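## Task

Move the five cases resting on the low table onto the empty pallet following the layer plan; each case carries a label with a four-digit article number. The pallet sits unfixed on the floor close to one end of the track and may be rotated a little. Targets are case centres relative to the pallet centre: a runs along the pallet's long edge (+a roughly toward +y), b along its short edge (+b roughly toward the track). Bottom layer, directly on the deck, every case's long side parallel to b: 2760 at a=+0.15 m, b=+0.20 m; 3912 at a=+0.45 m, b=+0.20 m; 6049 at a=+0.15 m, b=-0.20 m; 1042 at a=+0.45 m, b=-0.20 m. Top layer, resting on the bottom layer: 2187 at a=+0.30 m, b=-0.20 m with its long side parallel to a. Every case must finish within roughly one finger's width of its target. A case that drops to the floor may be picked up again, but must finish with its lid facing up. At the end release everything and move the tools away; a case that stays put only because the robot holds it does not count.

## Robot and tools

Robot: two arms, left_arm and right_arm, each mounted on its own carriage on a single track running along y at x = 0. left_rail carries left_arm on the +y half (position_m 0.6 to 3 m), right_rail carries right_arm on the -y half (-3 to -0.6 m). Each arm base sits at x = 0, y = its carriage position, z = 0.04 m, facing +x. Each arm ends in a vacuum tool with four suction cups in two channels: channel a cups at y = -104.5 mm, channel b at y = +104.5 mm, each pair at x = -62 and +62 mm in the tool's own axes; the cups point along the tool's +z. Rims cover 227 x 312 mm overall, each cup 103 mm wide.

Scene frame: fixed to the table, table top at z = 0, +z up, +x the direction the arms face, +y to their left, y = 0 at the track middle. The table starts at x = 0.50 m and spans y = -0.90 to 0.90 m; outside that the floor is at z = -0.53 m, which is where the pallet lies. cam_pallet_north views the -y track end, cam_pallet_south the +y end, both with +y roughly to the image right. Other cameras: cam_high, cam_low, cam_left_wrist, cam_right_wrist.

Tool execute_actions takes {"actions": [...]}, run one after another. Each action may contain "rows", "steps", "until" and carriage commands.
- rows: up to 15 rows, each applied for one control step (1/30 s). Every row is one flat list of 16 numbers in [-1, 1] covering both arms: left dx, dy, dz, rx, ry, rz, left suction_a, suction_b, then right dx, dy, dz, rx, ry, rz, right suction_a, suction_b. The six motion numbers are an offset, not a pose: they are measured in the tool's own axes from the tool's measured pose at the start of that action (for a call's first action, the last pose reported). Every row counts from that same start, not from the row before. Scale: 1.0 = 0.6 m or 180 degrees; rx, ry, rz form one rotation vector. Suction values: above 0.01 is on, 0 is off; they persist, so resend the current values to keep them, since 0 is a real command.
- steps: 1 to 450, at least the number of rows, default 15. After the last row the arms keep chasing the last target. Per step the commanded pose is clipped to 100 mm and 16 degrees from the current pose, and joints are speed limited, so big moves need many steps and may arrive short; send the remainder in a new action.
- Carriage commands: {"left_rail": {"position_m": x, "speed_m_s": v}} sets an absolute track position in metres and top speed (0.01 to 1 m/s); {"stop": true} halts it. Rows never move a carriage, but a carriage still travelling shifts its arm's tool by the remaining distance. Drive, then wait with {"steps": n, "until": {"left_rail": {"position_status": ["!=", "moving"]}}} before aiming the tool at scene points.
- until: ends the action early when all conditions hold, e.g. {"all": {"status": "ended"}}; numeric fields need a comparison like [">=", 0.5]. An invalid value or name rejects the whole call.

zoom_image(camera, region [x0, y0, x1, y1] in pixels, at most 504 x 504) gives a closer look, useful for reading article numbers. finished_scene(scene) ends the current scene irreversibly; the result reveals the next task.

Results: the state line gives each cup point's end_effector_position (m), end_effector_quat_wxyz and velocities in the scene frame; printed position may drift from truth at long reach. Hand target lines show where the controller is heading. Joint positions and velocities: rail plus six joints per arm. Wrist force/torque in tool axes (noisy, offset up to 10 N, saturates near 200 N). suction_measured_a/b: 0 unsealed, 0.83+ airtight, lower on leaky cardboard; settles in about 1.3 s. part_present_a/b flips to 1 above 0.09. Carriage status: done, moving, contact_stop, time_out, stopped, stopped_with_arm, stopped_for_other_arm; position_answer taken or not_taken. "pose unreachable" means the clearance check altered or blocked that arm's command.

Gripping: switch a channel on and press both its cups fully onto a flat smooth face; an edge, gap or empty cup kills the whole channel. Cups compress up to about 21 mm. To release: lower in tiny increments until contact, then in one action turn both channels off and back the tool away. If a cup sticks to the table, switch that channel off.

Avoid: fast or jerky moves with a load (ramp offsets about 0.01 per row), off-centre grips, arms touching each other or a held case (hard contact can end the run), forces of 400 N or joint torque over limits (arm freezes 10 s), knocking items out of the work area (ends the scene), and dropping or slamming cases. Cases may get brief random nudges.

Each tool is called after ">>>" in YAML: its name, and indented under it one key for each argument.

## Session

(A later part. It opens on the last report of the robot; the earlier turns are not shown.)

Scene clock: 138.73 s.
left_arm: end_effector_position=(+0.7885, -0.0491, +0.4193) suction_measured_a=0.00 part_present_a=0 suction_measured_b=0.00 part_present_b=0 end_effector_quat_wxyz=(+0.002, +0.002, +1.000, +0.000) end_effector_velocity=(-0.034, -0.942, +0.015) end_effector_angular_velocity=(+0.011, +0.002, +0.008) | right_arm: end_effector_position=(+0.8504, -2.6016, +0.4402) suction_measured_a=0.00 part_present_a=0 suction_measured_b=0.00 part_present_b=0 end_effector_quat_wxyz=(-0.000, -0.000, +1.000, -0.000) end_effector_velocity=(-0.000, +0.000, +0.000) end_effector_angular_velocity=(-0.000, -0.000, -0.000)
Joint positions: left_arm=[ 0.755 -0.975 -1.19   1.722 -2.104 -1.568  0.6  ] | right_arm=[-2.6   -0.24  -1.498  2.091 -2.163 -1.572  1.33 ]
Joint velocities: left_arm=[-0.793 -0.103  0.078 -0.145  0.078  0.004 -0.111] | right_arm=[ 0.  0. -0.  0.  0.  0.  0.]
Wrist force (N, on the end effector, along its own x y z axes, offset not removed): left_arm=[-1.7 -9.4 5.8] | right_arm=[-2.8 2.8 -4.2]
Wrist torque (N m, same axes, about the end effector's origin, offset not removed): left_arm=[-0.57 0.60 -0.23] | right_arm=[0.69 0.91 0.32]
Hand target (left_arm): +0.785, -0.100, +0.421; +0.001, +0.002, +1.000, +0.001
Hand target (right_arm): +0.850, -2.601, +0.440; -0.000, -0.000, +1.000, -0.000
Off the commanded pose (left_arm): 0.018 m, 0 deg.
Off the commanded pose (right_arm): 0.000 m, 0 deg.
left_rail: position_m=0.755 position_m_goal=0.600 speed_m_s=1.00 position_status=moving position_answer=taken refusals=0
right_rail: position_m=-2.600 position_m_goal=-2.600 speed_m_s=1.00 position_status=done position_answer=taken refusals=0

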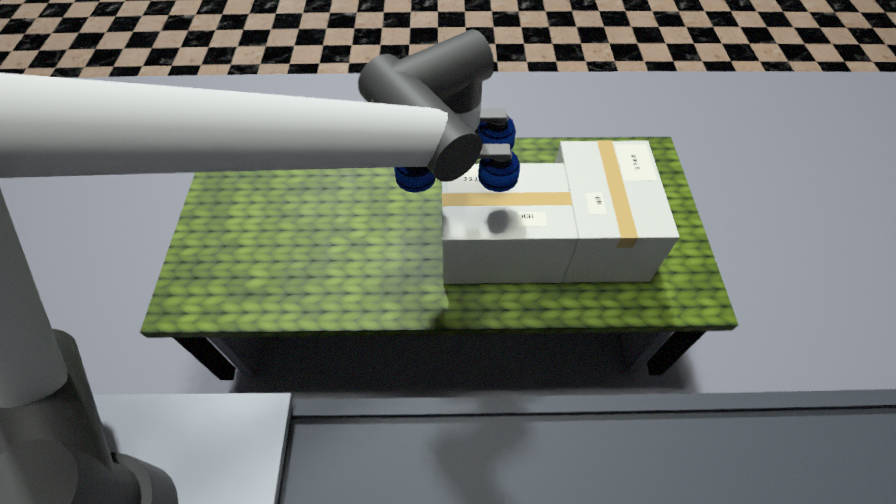

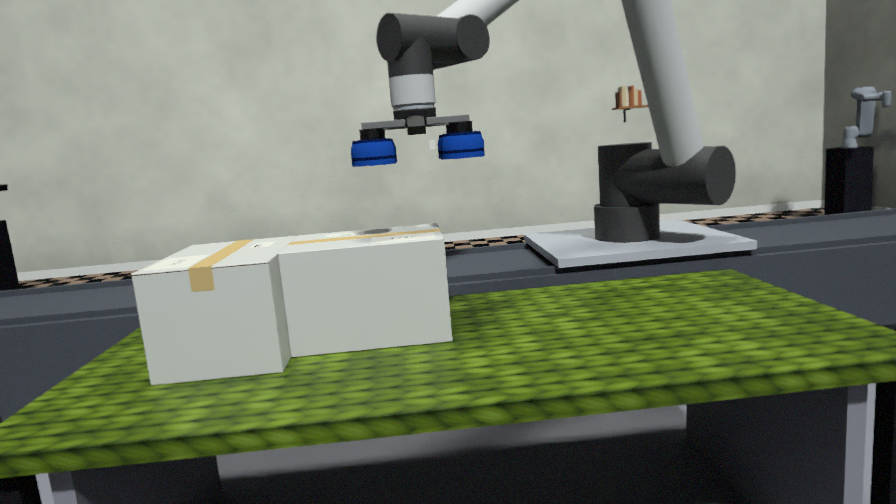

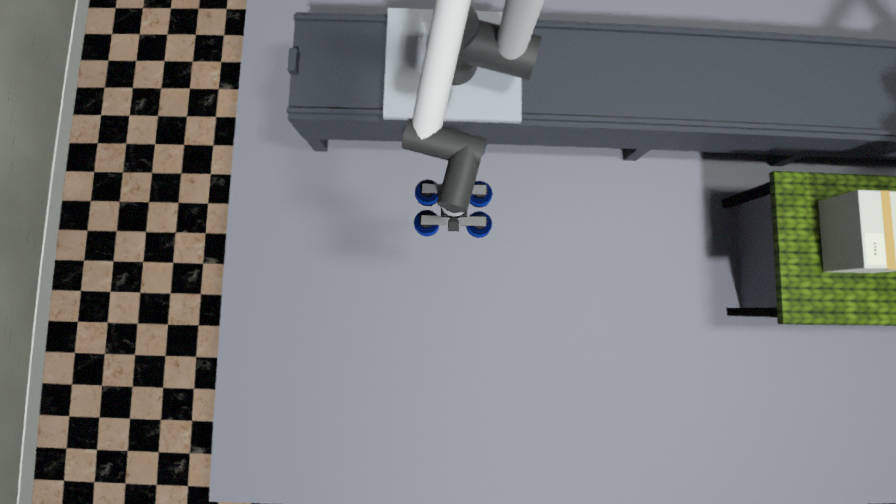

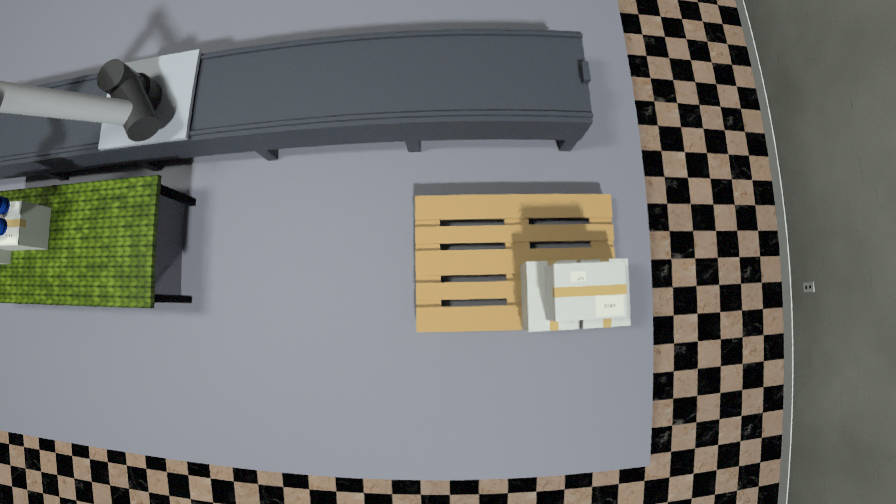

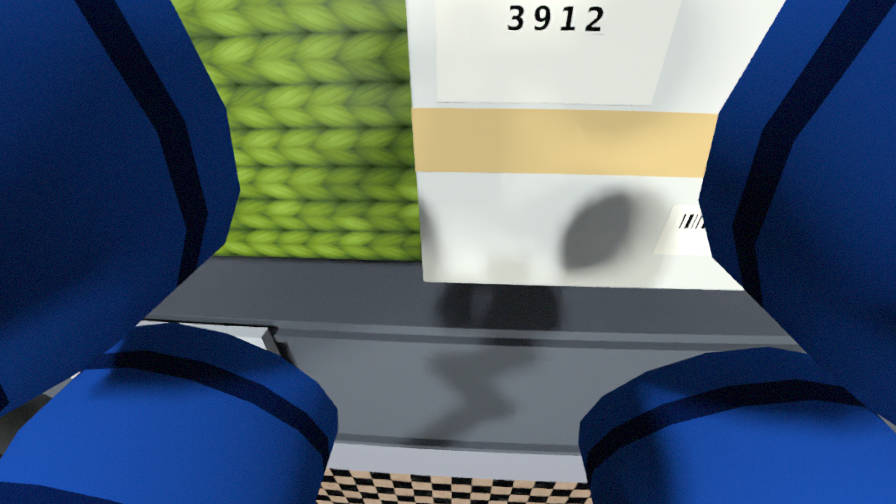

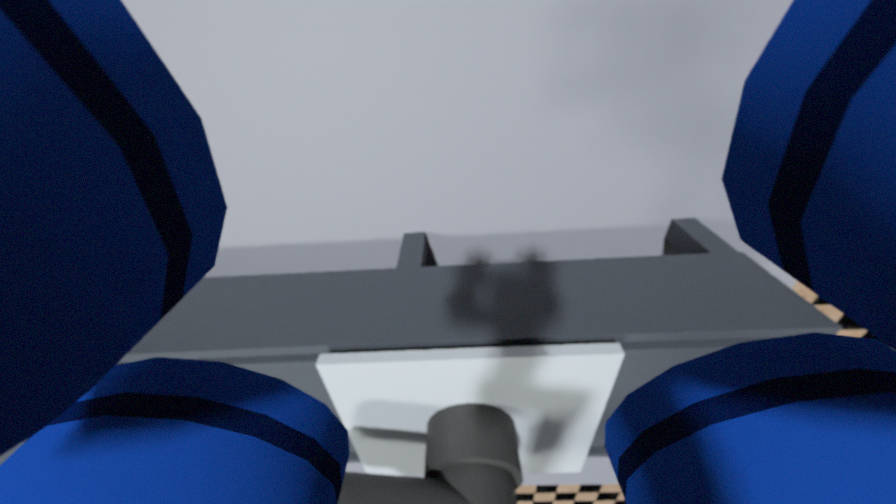

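>>> execute_actions:
  actions: []

Scene clock: 140.40 s.
left_arm: end_effector_position=(+0.7851, -0.2208, +0.4212) suction_measured_a=0.00 part_present_a=0 suction_measured_b=0.00 part_present_b=0 end_effector_quat_wxyz=(+0.001, +0.002, +1.000, +0.001) end_effector_velocity=(-0.000, -0.000, -0.000) end_effector_angular_velocity=(+0.000, +0.000, -0.000) | right_arm: end_effector_position=(+0.8504, -2.6016, +0.4402) suction_measured_a=0.00 part_present_a=0 suction_measured_b=0.00 part_present_b=0 end_effector_quat_wxyz=(-0.000, -0.000, +1.000, -0.000) end_effector_velocity=(+0.000, -0.000, -0.000) end_effector_angular_velocity=(+0.000, +0.000, -0.000)
Joint positions: left_arm=[ 0.6   -0.986 -1.182  1.705 -2.095 -1.568  0.588] | right_arm=[-2.6   -0.24  -1.498  2.091 -2.163 -1.572  1.33 ]
Joint velocities: left_arm=[ 0. -0.  0.  0. -0. -0. -0.] | right_arm=[ 0. -0.  0. -0.  0. -0. -0.]
Wrist force (N, on the end effector, along its own x y z axes, offset not removed): left_arm=[4.4 -2.5 5.3] | right_arm=[-3.7 -3.9 5.0]
Wrist torque (N m, same axes, about the end effector's origin, offset not removed): left_arm=[-0.10 -0.44 -0.29] | right_arm=[-0.18 0.94 0.28]
Hand target (left_arm): +0.785, -0.221, +0.421; +0.001, +0.002, +1.000, +0.001
Hand target (right_arm): +0.850, -2.601, +0.440; -0.000, -0.000, +1.000, -0.000
Off the commanded pose (left_arm): 0.001 m, 0 deg.
Off the commanded pose (right_arm): 0.000 m, 0 deg.
left_rail: position_m=0.600 position_m_goal=0.600 speed_m_s=1.00 position_status=done position_answer=taken refusals=0
right_rail: position_m=-2.600 position_m_goal=-2.600 speed_m_s=1.00 position_status=done position_answer=taken refusals=0

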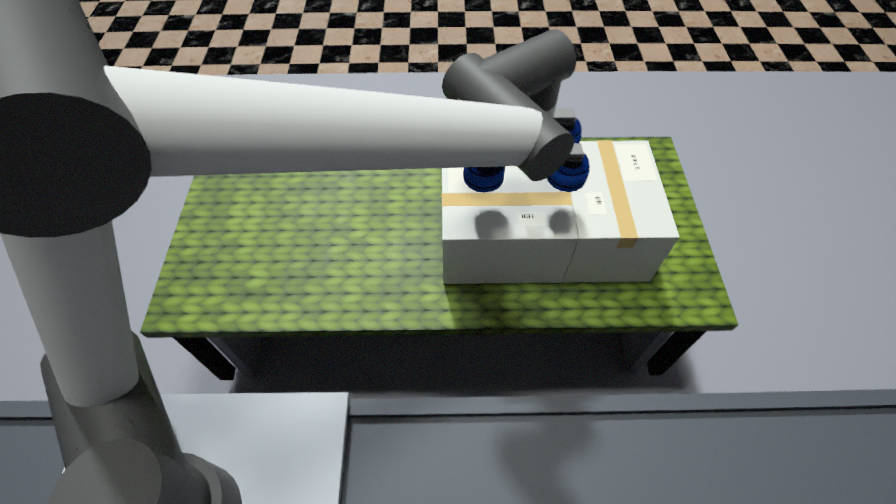

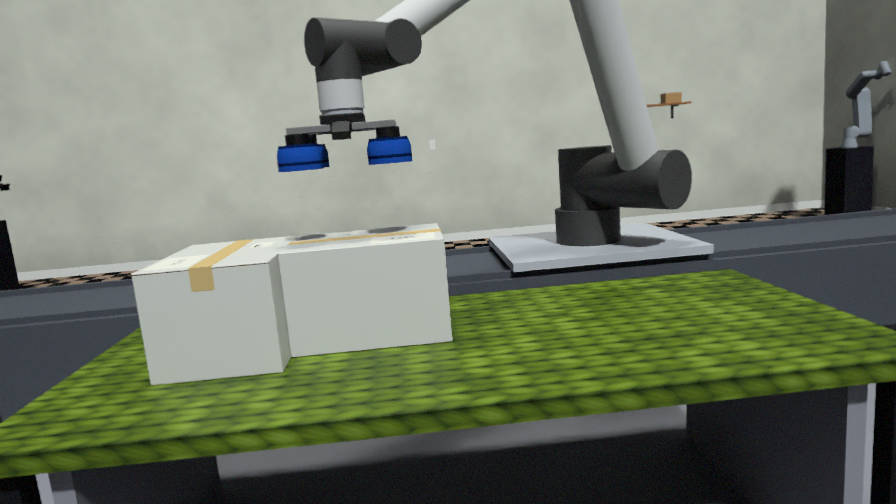

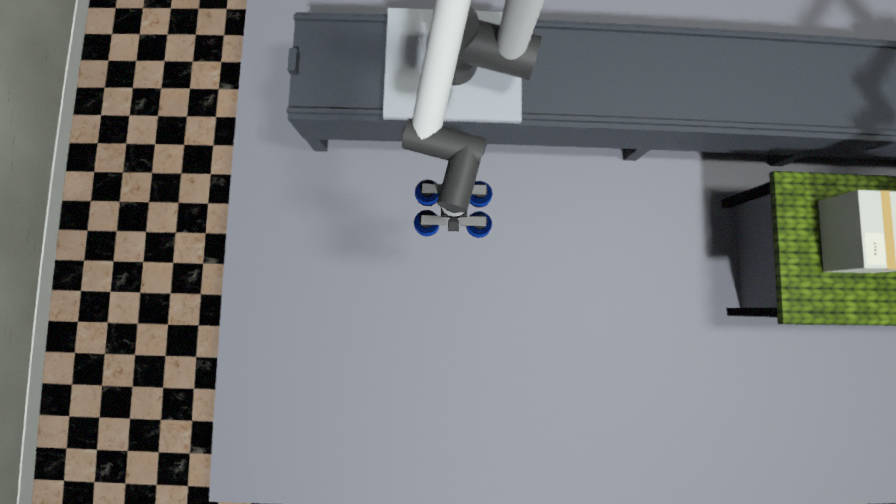

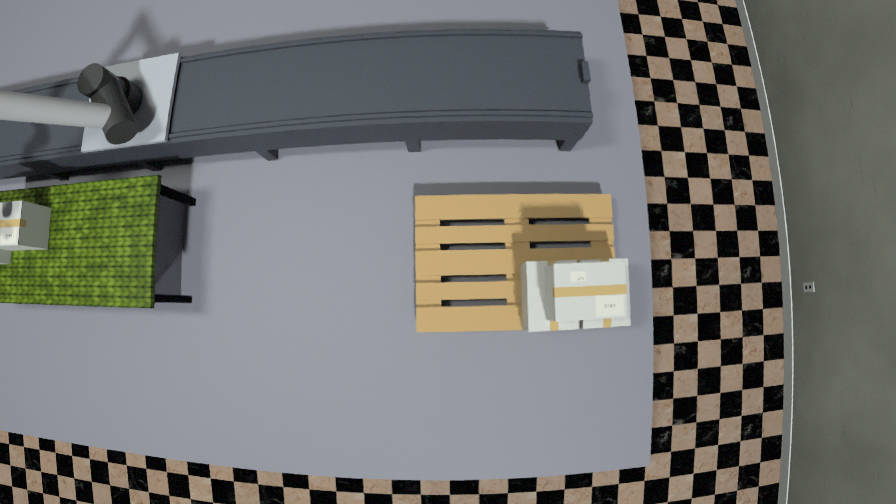

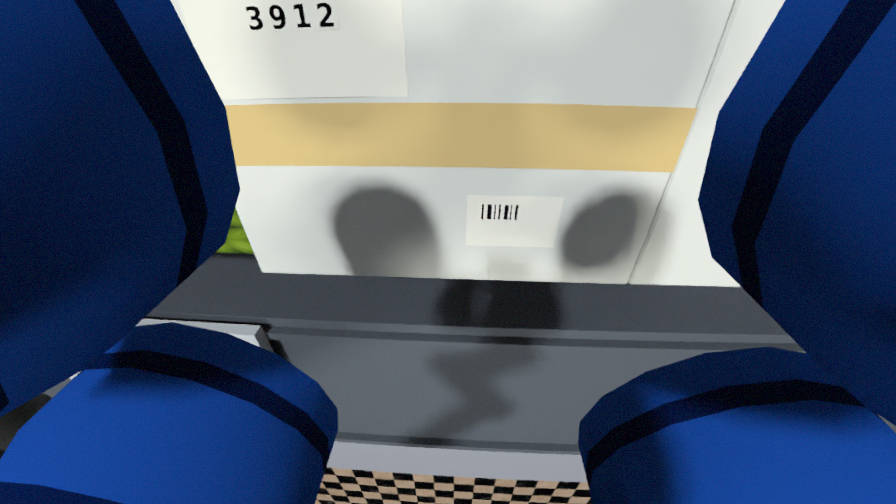

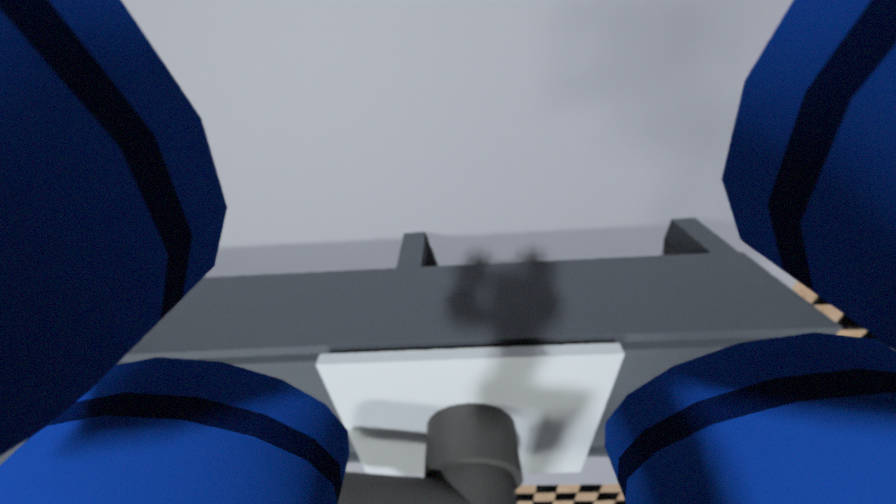

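>>> execute_actions:
  actions:
    - {"rows":[[-0.035,0.035,0.305,0,0,-0.001,1,1,0,0,0,0,0,0,0,0]],"steps":29}
    - {"left_rail":{"position_m":3},"rows":[[0,0.01,-0.02,0,0,0,1,1,0,0,0,0,0,0,0,0],[0,0.03,-0.04,0,0,0,1,1,0,0,0,0,0,0,0,0],[0,0.06,-0.05,0,0,0,1,1,0,0,0,0,0,0,0,0],[0,0.1,-0.06,0,0,0,1,1,0,0,0,0,0,0,0,0],[0,0.8,-0.08,0,0,0,1,1,0,0,0,0,0,0,0,0]],"steps":24}
    - {"rows":[[0.02,1,0,0,0,0.4965,1,1,0,0,0,0,0,0,0,0]],"steps":40}

Scene clock: 150.30 s.
left_arm: end_effector_position=(+0.7934, +2.5932, +0.2736) suction_measured_a=0.91 part_present_a=1 suction_measured_b=0.91 part_present_b=1 end_effector_quat_wxyz=(-0.002, +0.666, +0.746, +0.011) end_effector_velocity=(+0.010, +1.048, -0.000) end_effector_angular_velocity=(-0.112, +0.070, -0.782) | right_arm: end_effector_position=(+0.8504, -2.6016, +0.4402) suction_measured_a=0.00 part_present_a=0 suction_measured_b=0.00 part_present_b=0 end_effector_quat_wxyz=(-0.000, -0.000, +1.000, -0.000) end_effector_velocity=(+0.000, -0.000, -0.000) end_effector_angular_velocity=(+0.000, +0.000, -0.000)
Joint positions: left_arm=[ 2.454 -0.086 -1.39   2.275 -2.466 -1.55   2.942] | right_arm=[-2.6   -0.24  -1.498  2.091 -2.163 -1.572  1.33 ]
Joint velocities: left_arm=[ 1.     0.111  0.03  -0.056  0.067 -0.127  0.892] | right_arm=[ 0. -0.  0. -0.  0. -0. -0.]
Wrist force (N, on the end effector, along its own x y z axes, offset not removed): left_arm=[7.0 3.8 -21.5] | right_arm=[0.7 -1.6 2.7]
Wrist torque (N m, same axes, about the end effector's origin, offset not removed): left_arm=[-1.14 -0.62 1.03] | right_arm=[0.23 0.32 0.32]
Hand target (left_arm): +0.794, +2.645, +0.273; +0.000, +0.700, +0.714, +0.003
Hand target (right_arm): +0.850, -2.601, +0.440; -0.000, -0.000, +1.000, -0.000
Off the commanded pose (left_arm): 0.006 m, 6 deg.
Off the commanded pose (right_arm): 0.000 m, 0 deg.
left_rail: position_m=2.454 position_m_goal=3.000 speed_m_s=1.00 position_status=moving position_answer=taken refusals=0
right_rail: position_m=-2.600 position_m_goal=-2.600 speed_m_s=1.00 position_status=done position_answer=taken refusals=0

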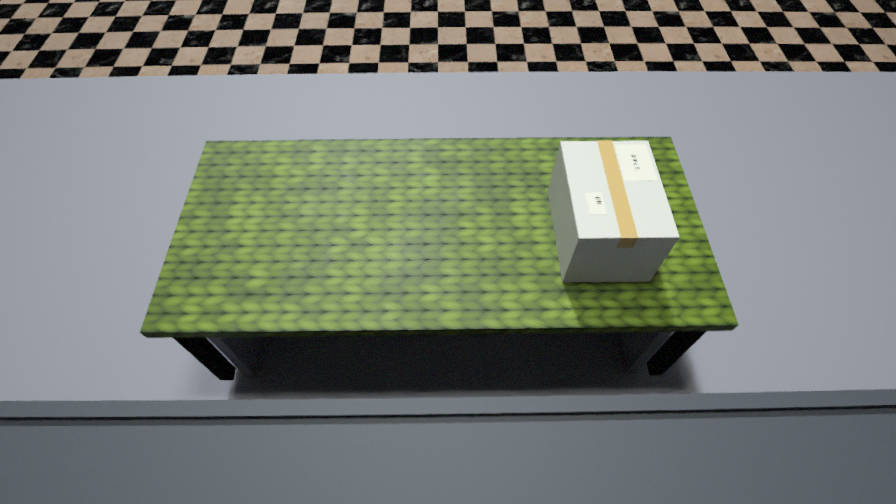

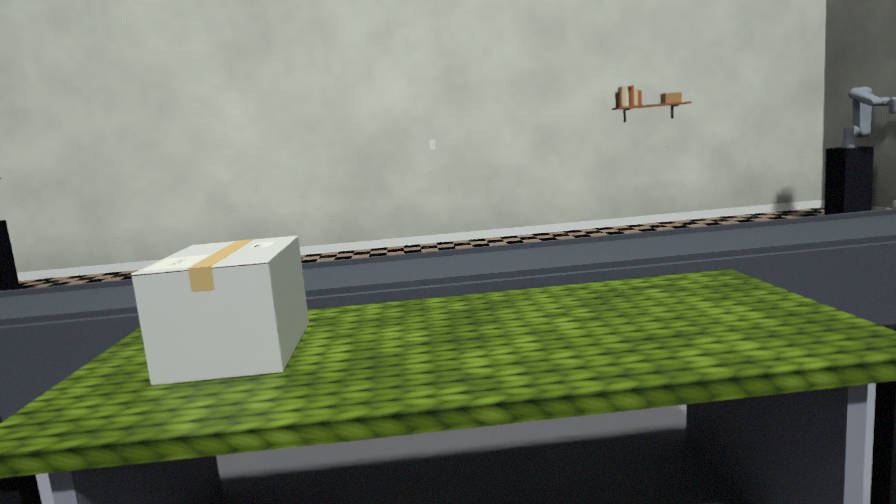

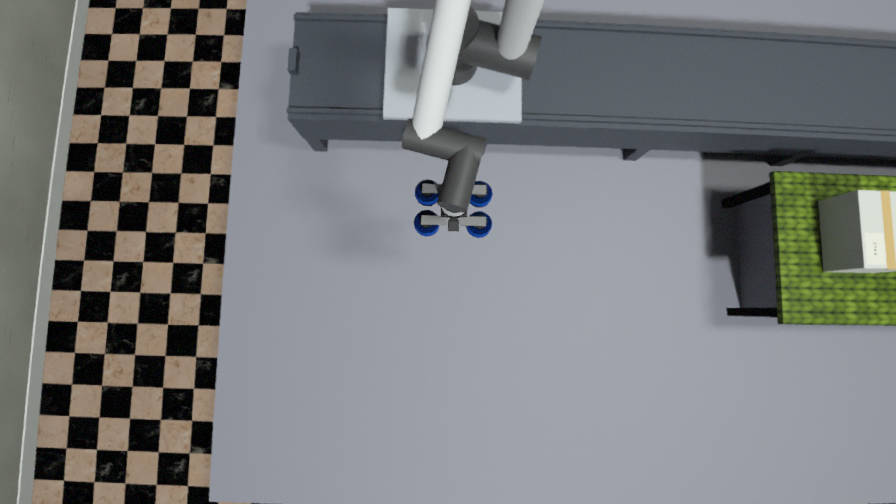

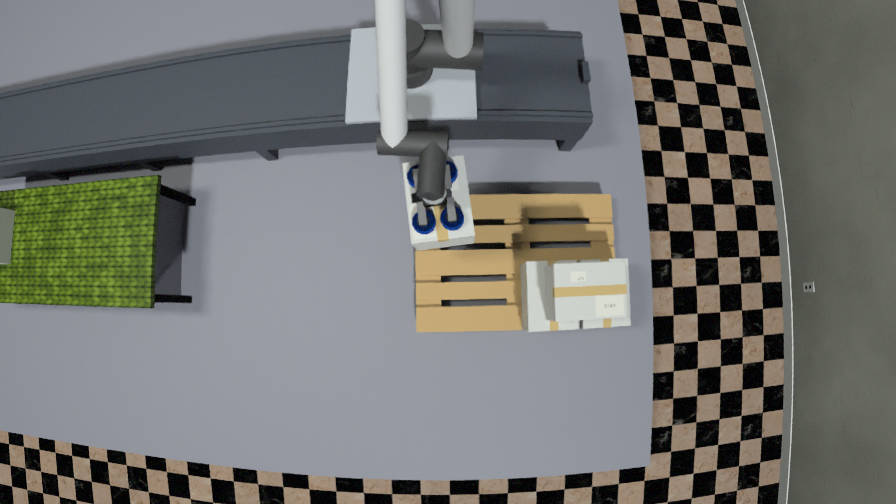

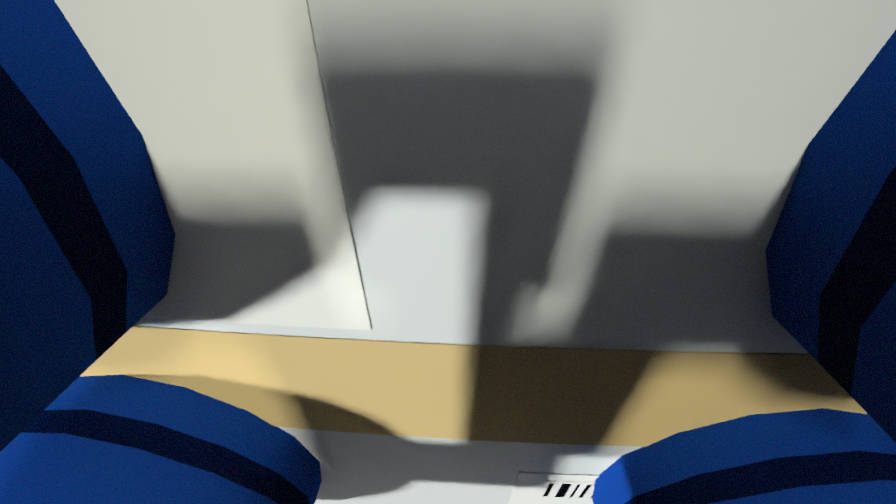

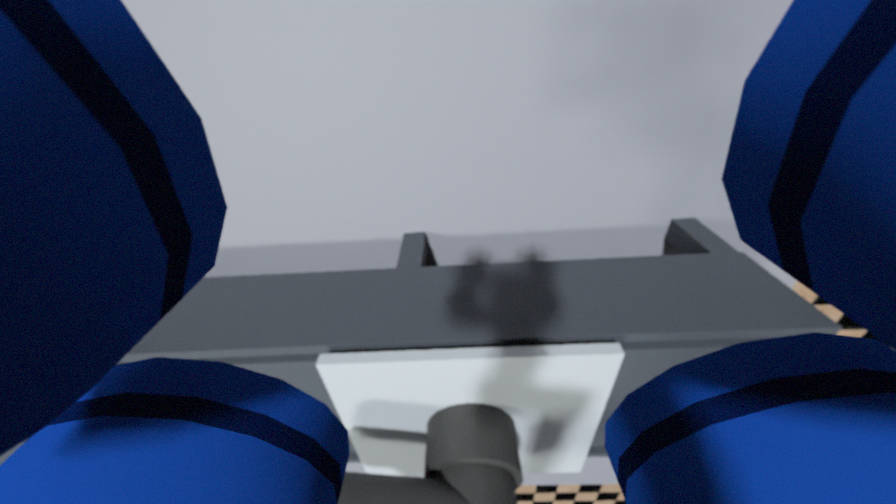

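>>> execute_actions:
  actions:
    - {"steps":1}
    - {"rows":[[0.03,0,0.03,0,0,0,1,1,0,0,0,0,0,0,0,0],[0.06,0,0.07,0,0,0,1,1,0,0,0,0,0,0,0,0],[0.551,0.043,0.71,0.0013,-0.0013,0.0028,1,1,0,0,0,0,0,0,0,0]],"steps":44}

>>> zoom_image:
  camera: "cam_pallet_south"
  region: [520,170,650,290]

Scene clock: 156.57 s.
left_arm: end_effector_position=(+0.8162, +3.4757, -0.1498) suction_measured_a=0.91 part_present_a=1 suction_measured_b=0.91 part_present_b=1 end_effector_quat_wxyz=(+0.001, +0.703, +0.711, -0.000) end_effector_velocity=(+0.006, +0.009, -0.011) end_effector_angular_velocity=(-0.000, -0.001, -0.001) | right_arm: end_effector_position=(+0.8504, -2.6016, +0.4402) suction_measured_a=0.00 part_present_a=0 suction_measured_b=0.00 part_present_b=0 end_effector_quat_wxyz=(-0.000, -0.000, +1.000, -0.000) end_effector_velocity=(+0.000, -0.000, -0.000) end_effector_angular_velocity=(-0.000, +0.000, -0.000)
Joint positions: left_arm=[ 3.     0.314 -0.738  2.135 -2.968 -1.573  3.444] | right_arm=[-2.6   -0.24  -1.498  2.091 -2.163 -1.572  1.33 ]
Joint velocities: left_arm=[ 0.     0.007  0.018 -0.016 -0.002 -0.     0.008] | right_arm=[ 0.  0.  0. -0.  0. -0.  0.]
Wrist force (N, on the end effector, along its own x y z axes, offset not removed): left_arm=[-3.7 -0.9 -21.9] | right_arm=[6.9 -5.8 3.1]
Wrist torque (N m, same axes, about the end effector's origin, offset not removed): left_arm=[-1.91 -0.47 -0.22] | right_arm=[-0.35 -0.52 0.43]
Hand target (left_arm): +0.817, +3.477, -0.151; +0.001, +0.703, +0.711, -0.000
Hand target (right_arm): +0.850, -2.601, +0.440; -0.000, -0.000, +1.000, -0.000
Off the commanded pose (left_arm): 0.002 m, 0 deg.
Off the commanded pose (right_arm): 0.000 m, 0 deg.
left_rail: position_m=3.000 position_m_goal=3.000 speed_m_s=1.00 position_status=done position_answer=taken refusals=0
right_rail: position_m=-2.600 position_m_goal=-2.600 speed_m_s=1.00 position_status=done position_answer=taken refusals=0

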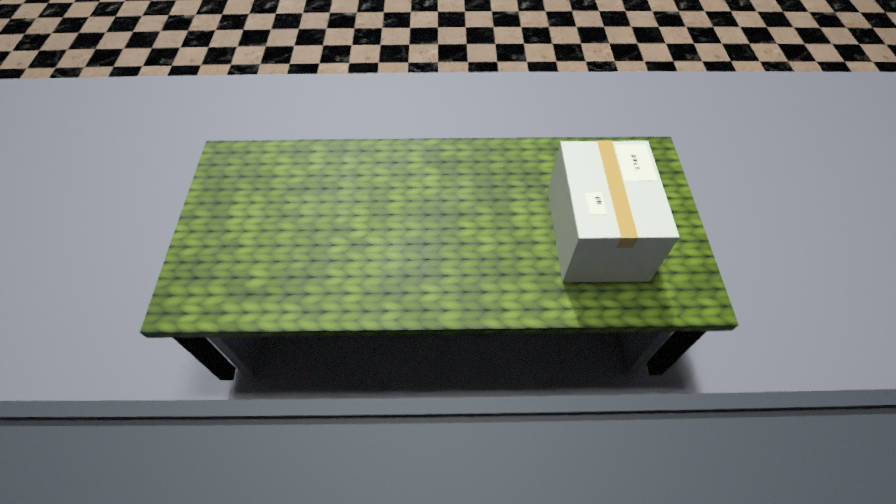

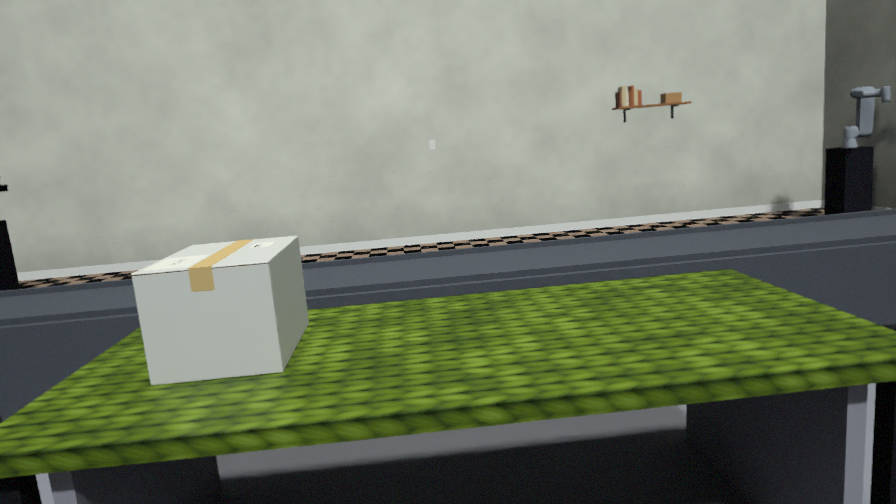

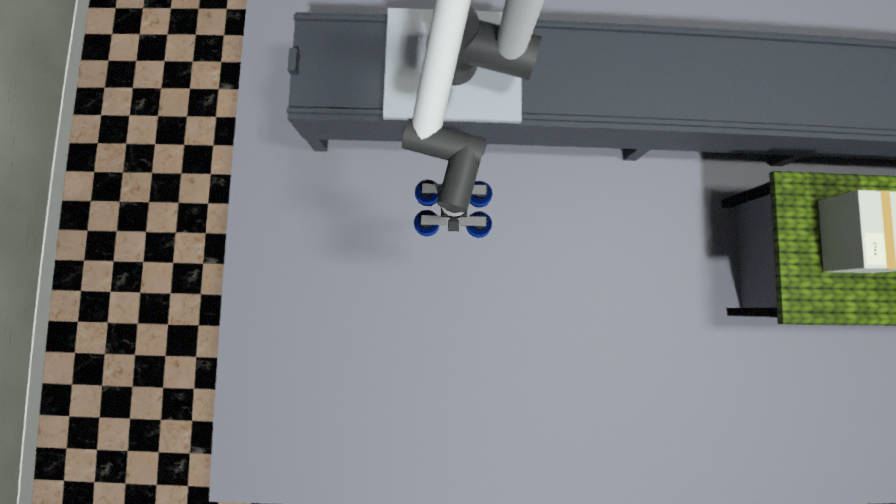

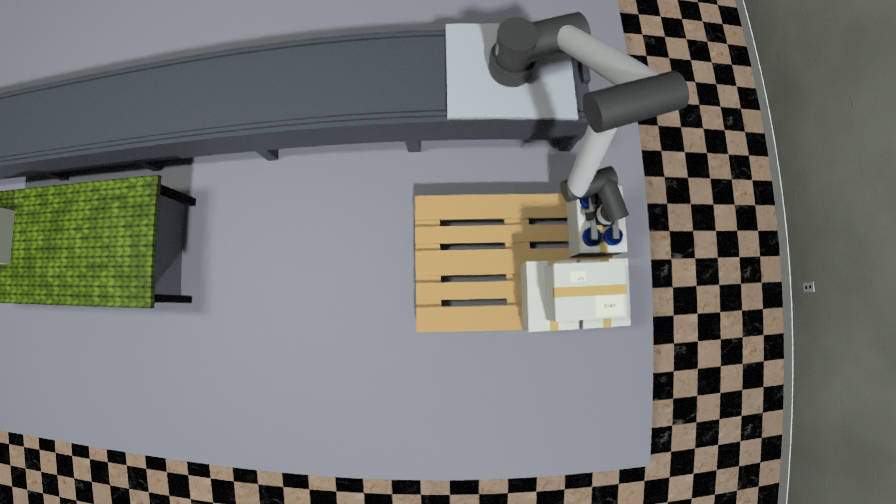

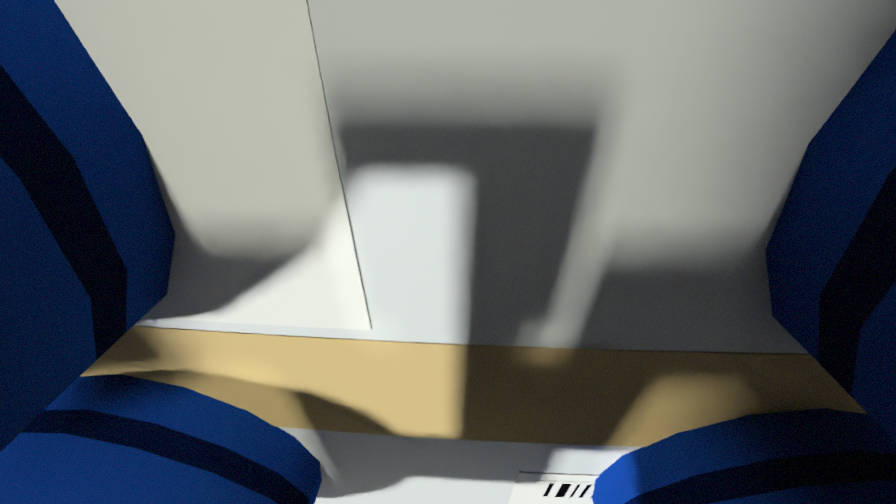

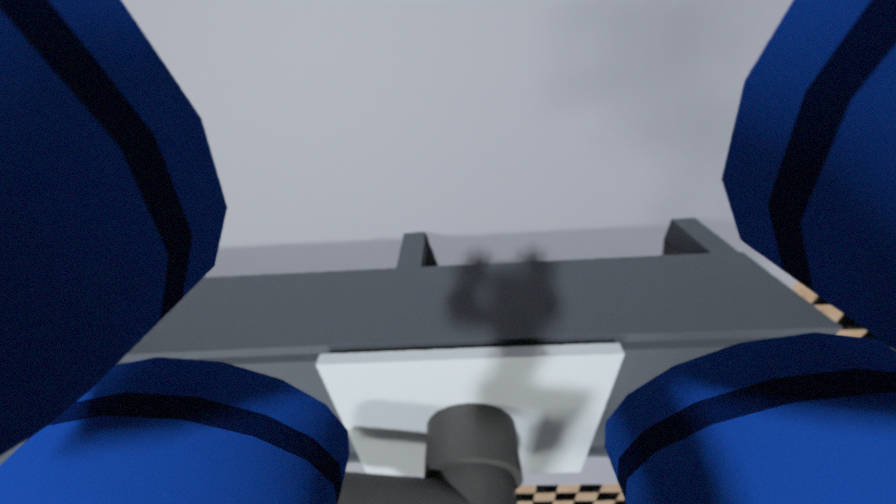

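Region (520, 170, 650, 290) of cam_pallet_south's 896x504 image, scaled by 3.877, with more detail than that image has; it fills the top 465 rows of this view, and the rest is white.

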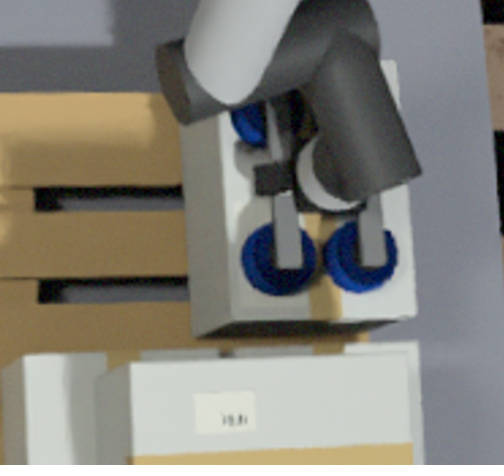

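>>> execute_actions:
  actions:
    - {"rows":[[0.002,0.008,0.0175,0,0,0,1,1,0,0,0,0,0,0,0,0]],"steps":12}

Scene clock: 161.23 s.
left_arm: end_effector_position=(+0.8208, +3.4769, -0.1599) suction_measured_a=0.91 part_present_a=1 suction_measured_b=0.91 part_present_b=1 end_effector_quat_wxyz=(+0.001, +0.703, +0.711, -0.000) end_effector_velocity=(+0.002, -0.000, -0.004) end_effector_angular_velocity=(+0.000, -0.000, -0.000) | right_arm: end_effector_position=(+0.8504, -2.6016, +0.4402) suction_measured_a=0.00 part_present_a=0 suction_measured_b=0.00 part_present_b=0 end_effector_quat_wxyz=(-0.000, -0.000, +1.000, -0.000) end_effector_velocity=(-0.000, +0.000, +0.000) end_effector_angular_velocity=(-0.000, -0.000, +0.000)
Joint positions: left_arm=[ 3.     0.314 -0.723  2.125 -2.973 -1.573  3.444] | right_arm=[-2.6   -0.24  -1.498  2.091 -2.163 -1.572  1.33 ]
Joint velocities: left_arm=[ 0.    -0.001  0.005 -0.003 -0.002  0.    -0.001] | right_arm=[ 0.  0. -0.  0. -0.  0. -0.]
Wrist force (N, on the end effector, along its own x y z axes, offset not removed): left_arm=[-0.1 -3.8 -17.1] | right_arm=[-0.8 0.4 6.4]
Wrist torque (N m, same axes, about the end effector's origin, offset not removed): left_arm=[-1.91 -1.11 -0.23] | right_arm=[0.17 0.38 0.18]
Hand target (left_arm): +0.821, +3.477, -0.160; +0.001, +0.703, +0.711, -0.000
Hand target (right_arm): +0.850, -2.601, +0.440; -0.000, -0.000, +1.000, -0.000
Off the commanded pose (left_arm): 0.000 m, 0 deg.
Off the commanded pose (right_arm): 0.000 m, 0 deg.
left_rail: position_m=3.000 position_m_goal=3.000 speed_m_s=1.00 position_status=done position_answer=taken refusals=0
right_rail: position_m=-2.600 position_m_goal=-2.600 speed_m_s=1.00 position_status=done position_answer=taken refusals=0

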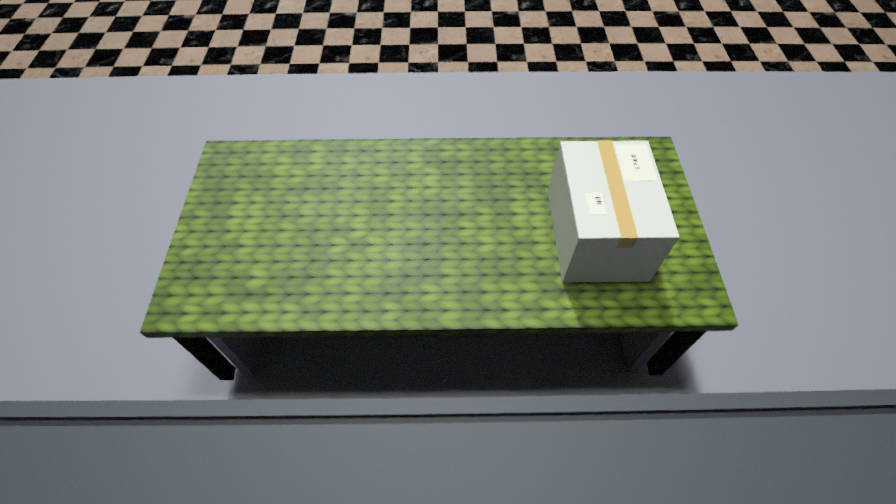

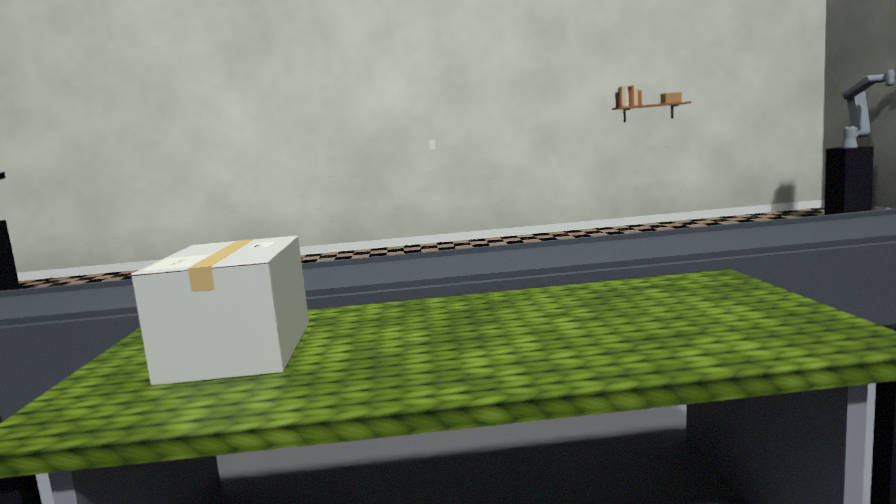

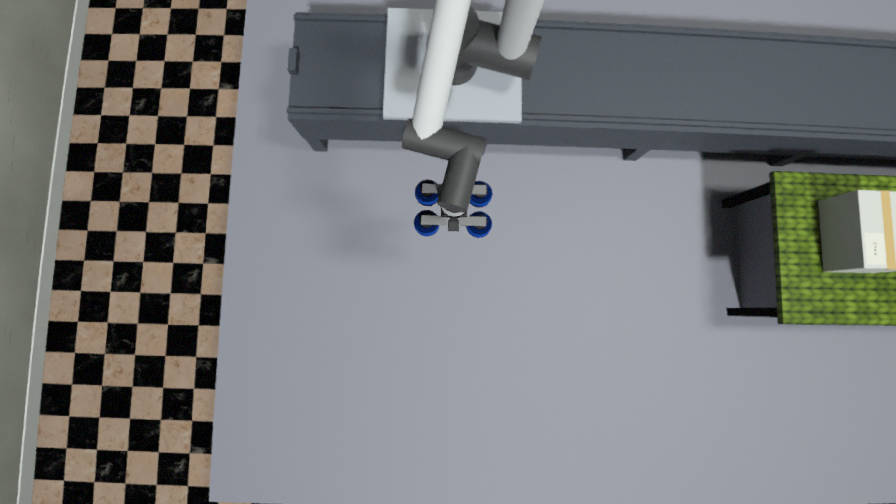

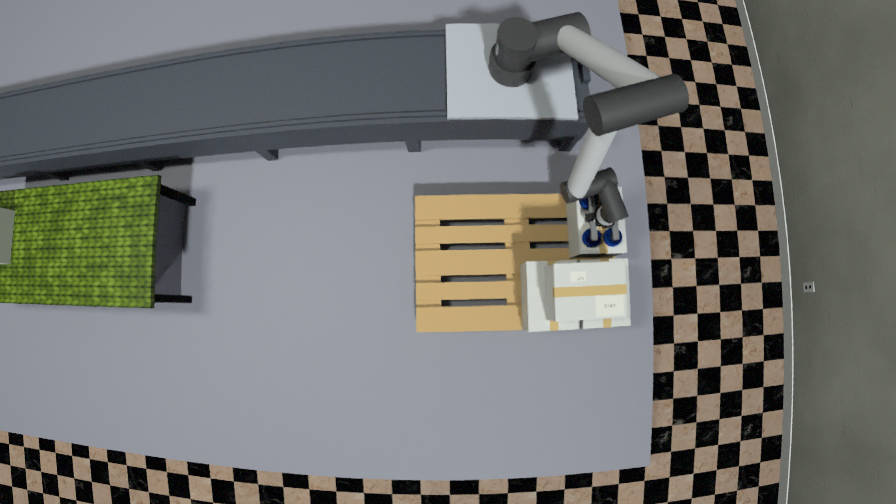

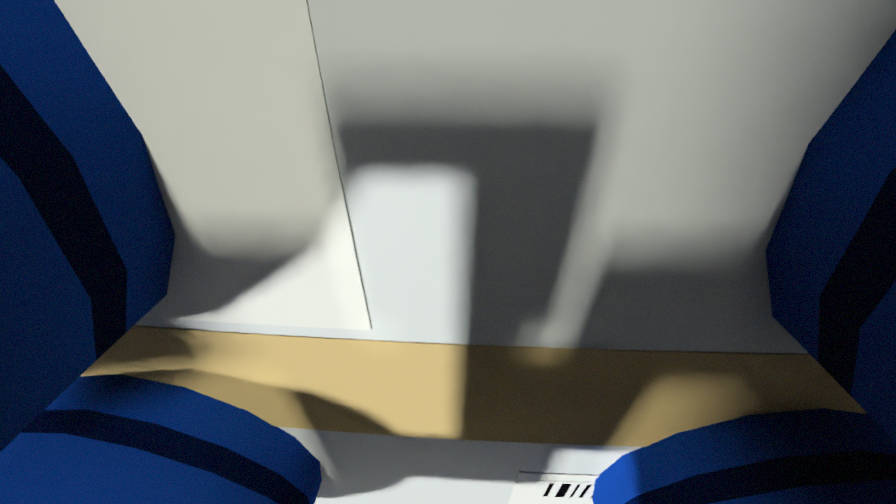

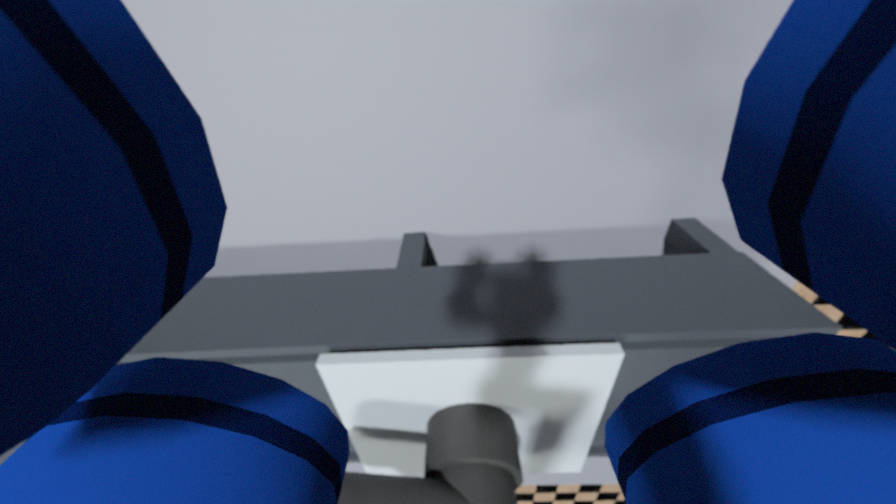

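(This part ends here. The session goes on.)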